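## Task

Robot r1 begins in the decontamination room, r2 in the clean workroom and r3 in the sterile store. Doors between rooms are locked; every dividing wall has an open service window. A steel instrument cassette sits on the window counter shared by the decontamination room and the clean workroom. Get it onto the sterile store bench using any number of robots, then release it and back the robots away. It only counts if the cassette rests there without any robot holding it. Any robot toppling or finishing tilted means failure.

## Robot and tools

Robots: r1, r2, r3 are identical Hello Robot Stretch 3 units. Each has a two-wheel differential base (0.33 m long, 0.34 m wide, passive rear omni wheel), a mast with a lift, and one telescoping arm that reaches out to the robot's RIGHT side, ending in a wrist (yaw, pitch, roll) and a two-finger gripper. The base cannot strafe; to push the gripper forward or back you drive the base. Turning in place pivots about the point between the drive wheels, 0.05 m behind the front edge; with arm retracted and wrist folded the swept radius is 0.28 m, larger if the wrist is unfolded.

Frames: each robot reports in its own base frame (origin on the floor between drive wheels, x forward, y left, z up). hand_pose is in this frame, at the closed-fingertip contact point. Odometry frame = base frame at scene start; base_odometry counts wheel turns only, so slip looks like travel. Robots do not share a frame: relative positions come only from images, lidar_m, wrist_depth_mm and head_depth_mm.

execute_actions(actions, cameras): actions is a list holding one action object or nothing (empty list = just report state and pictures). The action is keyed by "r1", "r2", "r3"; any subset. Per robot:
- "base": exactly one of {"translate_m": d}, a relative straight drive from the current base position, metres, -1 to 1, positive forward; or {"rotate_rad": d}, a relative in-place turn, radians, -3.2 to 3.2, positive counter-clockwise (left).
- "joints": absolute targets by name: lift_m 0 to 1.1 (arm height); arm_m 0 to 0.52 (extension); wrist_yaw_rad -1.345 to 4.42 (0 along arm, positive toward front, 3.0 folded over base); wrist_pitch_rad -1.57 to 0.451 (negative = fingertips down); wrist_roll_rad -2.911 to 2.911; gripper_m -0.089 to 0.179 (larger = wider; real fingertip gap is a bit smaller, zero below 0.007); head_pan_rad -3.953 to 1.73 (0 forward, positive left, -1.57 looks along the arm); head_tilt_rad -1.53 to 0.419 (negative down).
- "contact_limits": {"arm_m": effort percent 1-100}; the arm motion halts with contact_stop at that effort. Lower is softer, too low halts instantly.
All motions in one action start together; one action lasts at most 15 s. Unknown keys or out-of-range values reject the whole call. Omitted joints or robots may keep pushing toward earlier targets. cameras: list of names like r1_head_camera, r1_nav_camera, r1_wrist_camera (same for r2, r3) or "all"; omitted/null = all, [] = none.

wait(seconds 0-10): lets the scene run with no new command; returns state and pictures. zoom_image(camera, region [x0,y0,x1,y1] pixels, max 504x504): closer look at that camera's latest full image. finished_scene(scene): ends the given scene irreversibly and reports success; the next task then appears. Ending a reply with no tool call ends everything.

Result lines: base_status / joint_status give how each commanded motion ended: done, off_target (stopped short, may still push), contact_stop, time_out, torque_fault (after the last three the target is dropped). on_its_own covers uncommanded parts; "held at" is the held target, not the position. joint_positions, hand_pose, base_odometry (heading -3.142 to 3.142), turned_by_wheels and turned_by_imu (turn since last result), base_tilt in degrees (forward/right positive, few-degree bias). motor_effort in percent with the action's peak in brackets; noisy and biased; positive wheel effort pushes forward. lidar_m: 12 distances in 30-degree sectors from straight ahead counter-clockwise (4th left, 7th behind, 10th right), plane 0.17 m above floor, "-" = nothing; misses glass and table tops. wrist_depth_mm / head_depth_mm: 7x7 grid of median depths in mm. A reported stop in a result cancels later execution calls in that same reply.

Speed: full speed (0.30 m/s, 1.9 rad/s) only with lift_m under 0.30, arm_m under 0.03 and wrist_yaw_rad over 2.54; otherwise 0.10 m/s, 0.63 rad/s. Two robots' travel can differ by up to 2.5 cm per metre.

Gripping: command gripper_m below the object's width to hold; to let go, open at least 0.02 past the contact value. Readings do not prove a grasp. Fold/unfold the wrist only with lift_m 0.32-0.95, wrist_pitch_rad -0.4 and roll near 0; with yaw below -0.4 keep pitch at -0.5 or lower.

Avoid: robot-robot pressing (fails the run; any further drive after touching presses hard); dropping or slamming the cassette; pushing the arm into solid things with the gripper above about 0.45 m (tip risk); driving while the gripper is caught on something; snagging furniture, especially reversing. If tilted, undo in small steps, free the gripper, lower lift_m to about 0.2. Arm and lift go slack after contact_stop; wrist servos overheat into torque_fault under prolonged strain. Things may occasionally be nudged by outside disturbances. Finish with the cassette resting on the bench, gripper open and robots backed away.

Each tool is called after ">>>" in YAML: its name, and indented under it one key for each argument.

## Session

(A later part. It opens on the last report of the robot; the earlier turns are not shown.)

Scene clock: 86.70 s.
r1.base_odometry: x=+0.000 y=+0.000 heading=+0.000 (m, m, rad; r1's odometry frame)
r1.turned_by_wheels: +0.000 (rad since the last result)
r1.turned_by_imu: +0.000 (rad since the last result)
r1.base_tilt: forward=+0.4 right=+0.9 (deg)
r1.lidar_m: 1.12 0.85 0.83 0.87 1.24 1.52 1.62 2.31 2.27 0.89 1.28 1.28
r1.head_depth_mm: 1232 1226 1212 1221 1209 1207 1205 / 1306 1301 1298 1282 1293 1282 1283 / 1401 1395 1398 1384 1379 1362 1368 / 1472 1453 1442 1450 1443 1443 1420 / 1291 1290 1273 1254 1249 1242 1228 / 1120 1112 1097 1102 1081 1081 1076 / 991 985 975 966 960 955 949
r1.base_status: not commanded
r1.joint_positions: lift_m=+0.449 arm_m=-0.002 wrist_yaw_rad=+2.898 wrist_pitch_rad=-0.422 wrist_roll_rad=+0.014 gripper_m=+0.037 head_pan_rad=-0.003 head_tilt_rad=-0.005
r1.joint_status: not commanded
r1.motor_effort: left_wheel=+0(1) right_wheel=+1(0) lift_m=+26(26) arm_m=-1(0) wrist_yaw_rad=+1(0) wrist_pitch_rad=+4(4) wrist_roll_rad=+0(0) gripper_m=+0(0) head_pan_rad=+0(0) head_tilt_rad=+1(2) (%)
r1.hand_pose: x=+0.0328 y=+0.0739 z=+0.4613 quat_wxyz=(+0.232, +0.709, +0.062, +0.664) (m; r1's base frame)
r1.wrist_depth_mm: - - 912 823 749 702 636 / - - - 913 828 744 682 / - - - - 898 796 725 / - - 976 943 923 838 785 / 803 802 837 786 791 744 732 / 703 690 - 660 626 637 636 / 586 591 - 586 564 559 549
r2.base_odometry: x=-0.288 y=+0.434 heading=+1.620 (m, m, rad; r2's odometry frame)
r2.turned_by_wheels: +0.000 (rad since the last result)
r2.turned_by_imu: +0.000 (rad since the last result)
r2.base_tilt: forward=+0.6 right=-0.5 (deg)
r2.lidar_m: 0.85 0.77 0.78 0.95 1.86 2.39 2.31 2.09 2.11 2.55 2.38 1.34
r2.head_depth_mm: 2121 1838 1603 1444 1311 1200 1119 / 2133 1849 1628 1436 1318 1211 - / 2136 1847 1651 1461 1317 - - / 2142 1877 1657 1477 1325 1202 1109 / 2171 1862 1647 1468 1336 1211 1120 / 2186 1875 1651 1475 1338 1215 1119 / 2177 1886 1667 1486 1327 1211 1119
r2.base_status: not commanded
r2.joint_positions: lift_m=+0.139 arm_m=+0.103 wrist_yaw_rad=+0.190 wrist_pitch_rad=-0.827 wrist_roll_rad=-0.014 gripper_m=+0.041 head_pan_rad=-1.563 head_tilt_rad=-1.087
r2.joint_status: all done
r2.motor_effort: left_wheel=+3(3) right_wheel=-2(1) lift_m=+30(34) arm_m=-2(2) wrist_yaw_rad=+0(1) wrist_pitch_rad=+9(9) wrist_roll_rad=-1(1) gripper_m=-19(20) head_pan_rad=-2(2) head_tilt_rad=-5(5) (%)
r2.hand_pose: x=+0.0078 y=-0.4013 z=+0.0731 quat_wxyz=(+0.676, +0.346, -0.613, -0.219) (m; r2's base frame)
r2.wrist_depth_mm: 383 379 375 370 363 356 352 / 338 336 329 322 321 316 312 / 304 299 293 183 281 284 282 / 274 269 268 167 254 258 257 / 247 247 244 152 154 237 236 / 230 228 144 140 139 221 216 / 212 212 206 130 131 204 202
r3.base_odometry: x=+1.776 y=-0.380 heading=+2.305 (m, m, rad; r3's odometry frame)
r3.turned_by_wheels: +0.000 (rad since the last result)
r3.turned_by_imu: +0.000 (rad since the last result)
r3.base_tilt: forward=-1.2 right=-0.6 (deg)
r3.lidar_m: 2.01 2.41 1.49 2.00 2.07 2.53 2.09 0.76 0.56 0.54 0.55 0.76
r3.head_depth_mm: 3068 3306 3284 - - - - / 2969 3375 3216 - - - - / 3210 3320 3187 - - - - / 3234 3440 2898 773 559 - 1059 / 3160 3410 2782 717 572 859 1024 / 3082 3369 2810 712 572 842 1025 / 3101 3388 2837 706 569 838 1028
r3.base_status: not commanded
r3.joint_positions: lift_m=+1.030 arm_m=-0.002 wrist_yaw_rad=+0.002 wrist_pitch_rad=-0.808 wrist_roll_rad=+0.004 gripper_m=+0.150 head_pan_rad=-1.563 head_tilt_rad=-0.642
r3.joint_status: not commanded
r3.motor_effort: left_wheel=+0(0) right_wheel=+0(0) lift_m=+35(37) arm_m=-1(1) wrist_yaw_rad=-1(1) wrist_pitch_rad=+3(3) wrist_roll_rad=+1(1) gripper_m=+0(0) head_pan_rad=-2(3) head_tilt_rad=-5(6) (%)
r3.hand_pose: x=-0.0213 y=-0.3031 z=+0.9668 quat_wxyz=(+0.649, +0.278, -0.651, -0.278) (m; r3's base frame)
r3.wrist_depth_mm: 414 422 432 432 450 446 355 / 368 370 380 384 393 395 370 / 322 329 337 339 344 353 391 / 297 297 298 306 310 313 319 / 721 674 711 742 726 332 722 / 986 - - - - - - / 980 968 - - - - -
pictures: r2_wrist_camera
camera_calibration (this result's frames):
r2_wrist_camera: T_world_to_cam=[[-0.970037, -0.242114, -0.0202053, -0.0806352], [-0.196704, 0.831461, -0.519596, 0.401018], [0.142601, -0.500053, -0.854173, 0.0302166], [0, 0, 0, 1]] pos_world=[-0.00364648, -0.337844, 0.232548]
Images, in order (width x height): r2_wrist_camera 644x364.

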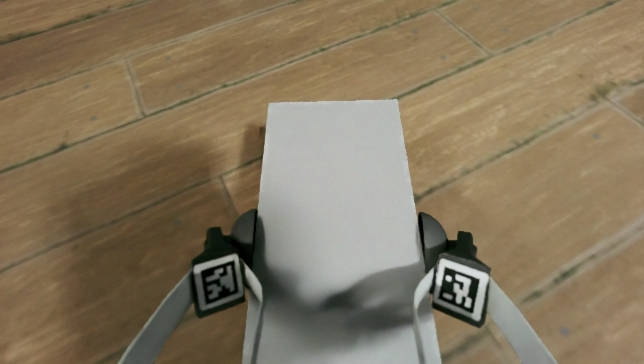

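>>> execute_actions:
  actions:
    - {"r2":{"base":{"rotate_rad":2.26},"joints":{"lift_m":1.0,"wrist_yaw_rad":0.0,"head_tilt_rad":-0.55}}}
  cameras: ["r2_wrist_camera"]

Scene clock: 95.57 s.
r1.base_odometry: x=+0.000 y=+0.000 heading=+0.000 (m, m, rad; r1's odometry frame)
r1.turned_by_wheels: +0.000 (rad since the last result)
r1.turned_by_imu: +0.000 (rad since the last result)
r1.base_tilt: forward=+0.4 right=+1.0 (deg)
r1.lidar_m: 1.11 0.85 0.83 0.87 1.24 1.52 1.62 2.30 2.28 0.89 1.28 1.28
r1.head_depth_mm: 1236 1225 1222 1223 1217 1211 1205 / 1312 1302 1308 1292 1293 1286 1282 / 1408 1392 1387 1392 1381 1376 1371 / 1480 1459 1450 1442 1435 1438 1425 / 1298 1284 1263 1262 1244 1234 1227 / 1121 1118 1104 1097 1083 1078 1073 / 985 983 973 967 960 955 947
r1.base_status: not commanded
r1.joint_positions: lift_m=+0.449 arm_m=-0.002 wrist_yaw_rad=+2.898 wrist_pitch_rad=-0.422 wrist_roll_rad=+0.014 gripper_m=+0.037 head_pan_rad=-0.003 head_tilt_rad=-0.005
r1.joint_status: not commanded
r1.motor_effort: left_wheel=+1(1) right_wheel=+0(1) lift_m=+26(26) arm_m=+0(0) wrist_yaw_rad=+0(0) wrist_pitch_rad=+4(5) wrist_roll_rad=+0(0) gripper_m=+0(0) head_pan_rad=+0(0) head_tilt_rad=+1(1) (%)
r1.hand_pose: x=+0.0328 y=+0.0739 z=+0.4613 quat_wxyz=(+0.232, +0.709, +0.062, +0.664) (m; r1's base frame)
r1.wrist_depth_mm: - - 921 827 748 683 622 / - - - 922 800 750 670 / - - - - 896 792 726 / - - 938 943 913 838 802 / 815 806 819 774 798 764 728 / 692 686 - 665 626 641 620 / 595 593 - 587 567 553 547
r2.base_odometry: x=-0.288 y=+0.434 heading=-2.404 (m, m, rad; r2's odometry frame)
r2.turned_by_wheels: +2.260 (rad since the last result)
r2.turned_by_imu: +2.264 (rad since the last result)
r2.base_tilt: forward=+0.6 right=-0.6 (deg)
r2.lidar_m: 2.38 2.47 2.17 2.09 2.17 2.47 2.37 1.09 0.80 0.77 0.80 1.10
r2.head_depth_mm: 3131 3293 3540 - - 1066 1179 / 3148 3261 3591 - - 1058 1167 / 1184 1137 3466 - - 395 388 / 1306 3358 3675 868 733 1065 1223 / 3178 3397 3574 873 944 1069 1229 / 3242 3432 2945 848 955 1084 1236 / 687 719 779 854 969 1097 1246
r2.base_status: done
r2.joint_positions: lift_m=+0.999 arm_m=+0.103 wrist_yaw_rad=+0.002 wrist_pitch_rad=-0.827 wrist_roll_rad=-0.014 gripper_m=+0.041 head_pan_rad=-1.563 head_tilt_rad=-0.557
r2.joint_status: all done
r2.motor_effort: left_wheel=-2(7) right_wheel=+2(5) lift_m=+29(29) arm_m=-3(3) wrist_yaw_rad=-3(4) wrist_pitch_rad=+9(9) wrist_roll_rad=-1(1) gripper_m=-19(19) head_pan_rad=-2(1) head_tilt_rad=+3(28) (%)
r2.hand_pose: x=-0.0212 y=-0.4039 z=+0.9330 quat_wxyz=(+0.652, +0.287, -0.642, -0.282) (m; r2's base frame)
r2.wrist_depth_mm: 473 373 365 361 355 352 346 / 559 362 363 357 356 355 353 / 685 676 664 185 610 660 651 / 869 869 864 166 773 840 842 / - - - 152 154 - - / - - 144 140 139 - - / - - 968 130 130 961 966
r3.base_odometry: x=+1.776 y=-0.380 heading=+2.305 (m, m, rad; r3's odometry frame)
r3.turned_by_wheels: +0.000 (rad since the last result)
r3.turned_by_imu: +0.002 (rad since the last result)
r3.base_tilt: forward=-1.1 right=-0.4 (deg)
r3.lidar_m: 2.01 2.42 1.49 1.99 2.07 2.52 2.10 0.76 0.56 0.54 0.56 0.76
r3.head_depth_mm: 3027 3276 3249 - - - - / 3018 3360 3236 - - - - / 3149 3266 3244 - - - - / 1001 1461 2682 770 562 - 1056 / 3121 3429 2853 717 574 861 1027 / 3055 3398 2813 711 571 841 1021 / 3097 3463 2777 704 568 841 1029
r3.base_status: not commanded
r3.joint_positions: lift_m=+1.030 arm_m=-0.002 wrist_yaw_rad=+0.002 wrist_pitch_rad=-0.808 wrist_roll_rad=+0.004 gripper_m=+0.150 head_pan_rad=-1.563 head_tilt_rad=-0.642
r3.joint_status: not commanded
r3.motor_effort: left_wheel=-1(0) right_wheel=+0(1) lift_m=+36(36) arm_m=-1(1) wrist_yaw_rad=-2(2) wrist_pitch_rad=+3(3) wrist_roll_rad=+1(1) gripper_m=+0(0) head_pan_rad=-2(2) head_tilt_rad=-6(5) (%)
r3.hand_pose: x=-0.0213 y=-0.3031 z=+0.9668 quat_wxyz=(+0.649, +0.278, -0.651, -0.278) (m; r3's base frame)
r3.wrist_depth_mm: 416 416 432 435 453 457 354 / 365 372 376 386 393 397 372 / 325 329 333 338 344 352 396 / 294 297 303 306 310 315 319 / 737 677 708 724 725 331 715 / 963 - - - - - - / 975 985 - - - - -
pictures: r2_wrist_camera
camera_calibration (this result's frames):
r2_wrist_camera: T_world_to_cam=[[-0.998175, -0.0568928, -0.0202339, -0.0178522], [-0.0381503, 0.853922, -0.519, 0.856172], [0.0468055, -0.517281, -0.854535, 0.758889], [0, 0, 0, 1]] pos_world=[-0.0206766, -0.339561, 1.09249]
Images, in order (width x height): r2_wrist_camera 644x364.

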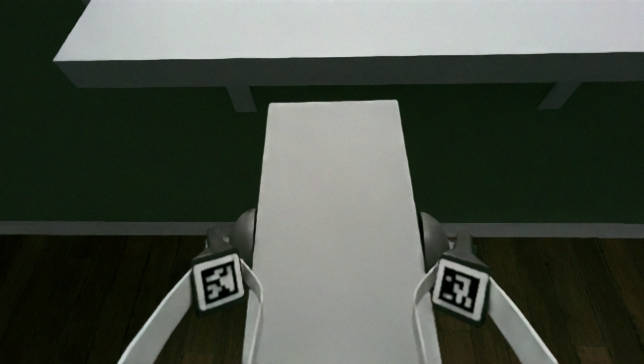

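Same counter height.

>>> execute_actions:
  actions:
    - {"r2":{"joints":{"arm_m":0.515,"lift_m":0.985}}}
  cameras: []

>>> execute_actions:
  actions:
    - {"r2":{"joints":{"lift_m":0.958}}}
  cameras: ["r2_wrist_camera"]

Scene clock: 100.13 s.
r1.base_odometry: x=+0.000 y=+0.000 heading=+0.000 (m, m, rad; r1's odometry frame)
r1.turned_by_wheels: +0.000 (rad since the last result)
r1.turned_by_imu: +0.000 (rad since the last result)
r1.base_tilt: forward=+0.4 right=+0.9 (deg)
r1.lidar_m: 1.12 0.85 0.83 0.87 1.25 1.52 1.62 2.31 2.27 0.89 1.28 1.28
r1.head_depth_mm: 1230 1222 1223 1213 1212 1213 1204 / 1307 1305 1296 1293 1291 1287 1282 / 1404 1398 1393 1383 1383 1376 1377 / 1472 1462 1448 1447 1436 1436 1424 / 1295 1282 1269 1259 1246 1236 1228 / 1129 1114 1108 1093 1090 1080 1070 / 990 978 972 967 965 956 948
r1.base_status: not commanded
r1.joint_positions: lift_m=+0.449 arm_m=-0.002 wrist_yaw_rad=+2.898 wrist_pitch_rad=-0.422 wrist_roll_rad=+0.014 gripper_m=+0.037 head_pan_rad=-0.003 head_tilt_rad=-0.005
r1.joint_status: not commanded
r1.motor_effort: left_wheel=+1(1) right_wheel=+1(1) lift_m=+26(26) arm_m=-1(0) wrist_yaw_rad=+0(0) wrist_pitch_rad=+5(5) wrist_roll_rad=+0(0) gripper_m=+0(0) head_pan_rad=+0(1) head_tilt_rad=+0(1) (%)
r1.hand_pose: x=+0.0328 y=+0.0739 z=+0.4613 quat_wxyz=(+0.232, +0.709, +0.062, +0.664) (m; r1's base frame)
r1.wrist_depth_mm: - - 925 837 743 683 627 / - - - 910 815 739 667 / - - - - 890 807 721 / - - 956 956 937 846 801 / 824 818 816 776 784 755 740 / 685 686 - 658 632 649 620 / 601 583 - 584 562 551 537
r2.base_odometry: x=-0.288 y=+0.434 heading=-2.404 (m, m, rad; r2's odometry frame)
r2.turned_by_wheels: +0.000 (rad since the last result)
r2.turned_by_imu: +0.001 (rad since the last result)
r2.base_tilt: forward=+0.7 right=-0.4 (deg)
r2.lidar_m: 2.38 2.48 2.17 2.10 2.17 2.47 2.38 1.09 0.80 0.77 0.80 1.10
r2.head_depth_mm: 3148 3276 3372 865 911 1028 1185 / 3121 3365 3448 868 921 1043 1206 / 1189 1149 - 771 927 1057 1206 / 1301 3354 3684 869 938 1066 1219 / 3197 3341 3572 873 945 1073 1229 / 3204 3452 2977 848 952 1085 1236 / 685 721 779 850 966 1102 1247
r2.base_status: not commanded
r2.joint_positions: lift_m=+0.986 arm_m=+0.515 wrist_yaw_rad=+0.001 wrist_pitch_rad=-0.828 wrist_roll_rad=-0.014 gripper_m=+0.041 head_pan_rad=-1.563 head_tilt_rad=-0.557
r2.joint_status: all done
r2.motor_effort: left_wheel=-2(2) right_wheel=+2(2) lift_m=+8(26) arm_m=+2(3) wrist_yaw_rad=-2(4) wrist_pitch_rad=+9(9) wrist_roll_rad=-1(1) gripper_m=-19(19) head_pan_rad=-2(2) head_tilt_rad=+3(2) (%)
r2.hand_pose: x=-0.0214 y=-0.8153 z=+0.9193 quat_wxyz=(+0.652, +0.287, -0.642, -0.282) (m; r2's base frame)
r2.wrist_depth_mm: - - - - - 322 319 / 313 306 300 296 293 290 289 / 276 275 267 184 258 260 257 / 249 248 244 167 231 237 234 / 227 226 224 152 154 218 215 / 211 208 144 140 140 202 199 / 193 194 189 130 130 186 185
r3.base_odometry: x=+1.776 y=-0.380 heading=+2.305 (m, m, rad; r3's odometry frame)
r3.turned_by_wheels: +0.000 (rad since the last result)
r3.turned_by_imu: +0.001 (rad since the last result)
r3.base_tilt: forward=-1.2 right=-0.6 (deg)
r3.lidar_m: 2.01 2.43 1.49 1.99 2.07 2.53 2.10 0.76 0.56 0.54 0.56 0.76
r3.head_depth_mm: 3050 3353 3265 - - - - / 3045 3427 3247 - - - - / 3194 3250 3098 - - - - / 653 695 1644 683 560 - 1053 / 3003 3380 2817 714 574 858 1026 / 3092 3437 2844 710 572 838 1029 / 3057 3385 2809 707 570 840 1030
r3.base_status: not commanded
r3.joint_positions: lift_m=+1.030 arm_m=-0.002 wrist_yaw_rad=+0.002 wrist_pitch_rad=-0.808 wrist_roll_rad=+0.004 gripper_m=+0.150 head_pan_rad=-1.563 head_tilt_rad=-0.642
r3.joint_status: not commanded
r3.motor_effort: left_wheel=+0(0) right_wheel=+0(0) lift_m=+36(36) arm_m=-1(1) wrist_yaw_rad=-2(2) wrist_pitch_rad=+3(3) wrist_roll_rad=+1(1) gripper_m=+0(0) head_pan_rad=-2(2) head_tilt_rad=-5(6) (%)
r3.hand_pose: x=-0.0213 y=-0.3031 z=+0.9668 quat_wxyz=(+0.649, +0.278, -0.651, -0.278) (m; r3's base frame)
r3.wrist_depth_mm: 413 423 433 344 446 459 348 / 360 372 380 386 390 395 367 / 325 329 335 343 344 353 396 / 294 295 302 303 308 312 319 / 717 682 731 731 737 333 731 / - - - - - - - / 965 970 - - - - -
pictures: none
No camera images: the call's "cameras" was empty. Leave "cameras" out to get every camera's image.

Scene clock: 101.17 s.
r1.base_odometry: x=+0.000 y=+0.000 heading=+0.000 (m, m, rad; r1's odometry frame)
r1.turned_by_wheels: +0.000 (rad since the last result)
r1.turned_by_imu: +0.000 (rad since the last result)
r1.base_tilt: forward=+0.5 right=+0.9 (deg)
r1.lidar_m: 1.11 0.85 0.83 0.87 1.24 1.52 1.63 2.30 2.27 0.89 1.29 1.28
r1.head_depth_mm: 1233 1221 1224 1217 1209 1208 1203 / 1313 1311 1298 1290 1297 1290 1283 / 1402 1395 1399 1388 1389 1383 1373 / 1482 1466 1448 1449 1437 1429 1430 / 1301 1281 1266 1252 1249 1236 1232 / 1117 1115 1104 1101 1084 1078 1069 / 989 984 975 968 960 957 948
r1.base_status: not commanded
r1.joint_positions: lift_m=+0.449 arm_m=-0.002 wrist_yaw_rad=+2.898 wrist_pitch_rad=-0.422 wrist_roll_rad=+0.014 gripper_m=+0.037 head_pan_rad=-0.003 head_tilt_rad=-0.005
r1.joint_status: not commanded
r1.motor_effort: left_wheel=+1(1) right_wheel=+0(0) lift_m=+26(26) arm_m=-1(0) wrist_yaw_rad=+0(0) wrist_pitch_rad=+5(5) wrist_roll_rad=+0(0) gripper_m=+0(0) head_pan_rad=+0(0) head_tilt_rad=+1(0) (%)
r1.hand_pose: x=+0.0328 y=+0.0739 z=+0.4613 quat_wxyz=(+0.232, +0.709, +0.062, +0.664) (m; r1's base frame)
r1.wrist_depth_mm: - - 929 818 754 689 630 / - - - 907 822 738 667 / - - - - 914 817 735 / - - 965 914 908 849 780 / 835 798 814 784 785 746 731 / 684 683 - 660 626 638 636 / 599 587 - 582 549 554 553
r2.base_odometry: x=-0.288 y=+0.434 heading=-2.404 (m, m, rad; r2's odometry frame)
r2.turned_by_wheels: +0.000 (rad since the last result)
r2.turned_by_imu: +0.000 (rad since the last result)
r2.base_tilt: forward=+0.6 right=-0.4 (deg)
r2.lidar_m: 2.38 2.47 2.17 2.09 2.18 2.47 2.38 1.09 0.80 0.77 0.80 1.10
r2.head_depth_mm: 3063 3271 - 825 915 1033 1188 / 3191 3318 3441 867 919 1042 1202 / 1183 1135 - 760 932 1058 1208 / 1296 3293 3637 865 932 1065 1226 / 3197 3346 3607 873 944 1077 1233 / 3275 3433 2932 851 953 1090 1236 / 687 717 777 846 962 1096 1244
r2.base_status: not commanded
r2.joint_positions: lift_m=+0.959 arm_m=+0.515 wrist_yaw_rad=+0.001 wrist_pitch_rad=-0.828 wrist_roll_rad=-0.014 gripper_m=+0.041 head_pan_rad=-1.563 head_tilt_rad=-0.557
r2.joint_status: all done
r2.motor_effort: left_wheel=-2(2) right_wheel=+2(1) lift_m=+9(11) arm_m=+2(2) wrist_yaw_rad=-2(2) wrist_pitch_rad=+9(9) wrist_roll_rad=-1(1) gripper_m=-19(19) head_pan_rad=-1(3) head_tilt_rad=+3(2) (%)
r2.hand_pose: x=-0.0214 y=-0.8152 z=+0.8923 quat_wxyz=(+0.652, +0.287, -0.642, -0.283) (m; r2's base frame)
r2.wrist_depth_mm: 307 298 293 292 287 281 279 / 271 266 263 258 257 252 248 / 240 238 235 184 223 227 224 / 218 216 213 167 200 206 203 / 199 196 196 152 154 189 188 / 182 181 143 140 139 175 173 / 169 167 164 130 130 162 161
r3.base_odometry: x=+1.776 y=-0.380 heading=+2.305 (m, m, rad; r3's odometry frame)
r3.turned_by_wheels: +0.000 (rad since the last result)
r3.turned_by_imu: +0.000 (rad since the last result)
r3.base_tilt: forward=-1.1 right=-0.5 (deg)
r3.lidar_m: 2.02 2.43 1.49 2.00 2.08 2.53 2.09 0.76 0.55 0.54 0.56 0.76
r3.head_depth_mm: 2993 3317 3256 - - - - / 3063 3307 3233 - - - - / 3215 3290 3076 - - - - / 881 696 1623 704 561 - 1054 / 1219 3324 2817 713 576 860 1025 / 3034 3371 2798 709 572 841 1030 / 3079 3450 2766 708 567 840 1031
r3.base_status: not commanded
r3.joint_positions: lift_m=+1.030 arm_m=-0.002 wrist_yaw_rad=+0.002 wrist_pitch_rad=-0.808 wrist_roll_rad=+0.004 gripper_m=+0.150 head_pan_rad=-1.563 head_tilt_rad=-0.642
r3.joint_status: not commanded
r3.motor_effort: left_wheel=+0(0) right_wheel=+0(0) lift_m=+36(36) arm_m=-1(1) wrist_yaw_rad=-1(1) wrist_pitch_rad=+3(3) wrist_roll_rad=+1(1) gripper_m=+0(0) head_pan_rad=-2(2) head_tilt_rad=-7(5) (%)
r3.hand_pose: x=-0.0213 y=-0.3031 z=+0.9668 quat_wxyz=(+0.649, +0.278, -0.651, -0.278) (m; r3's base frame)
r3.wrist_depth_mm: 412 425 431 387 447 447 357 / 366 372 381 373 387 396 370 / 323 333 338 343 343 348 395 / 294 297 299 307 306 313 322 / 720 680 737 729 733 330 742 / 971 - - - - - - / 990 - - - - - -
pictures: r2_wrist_camera
camera_calibration (this result's frames):
r2_wrist_camera: T_world_to_cam=[[-0.998239, -0.0557543, -0.0202693, -0.0412925], [-0.037188, 0.854302, -0.518445, 1.1861], [0.0462216, -0.516778, -0.854871, 0.51207], [0, 0, 0, 1]] pos_world=[-0.0207796, -0.750967, 1.05185]
Images, in order (width x height): r2_wrist_camera 644x364.

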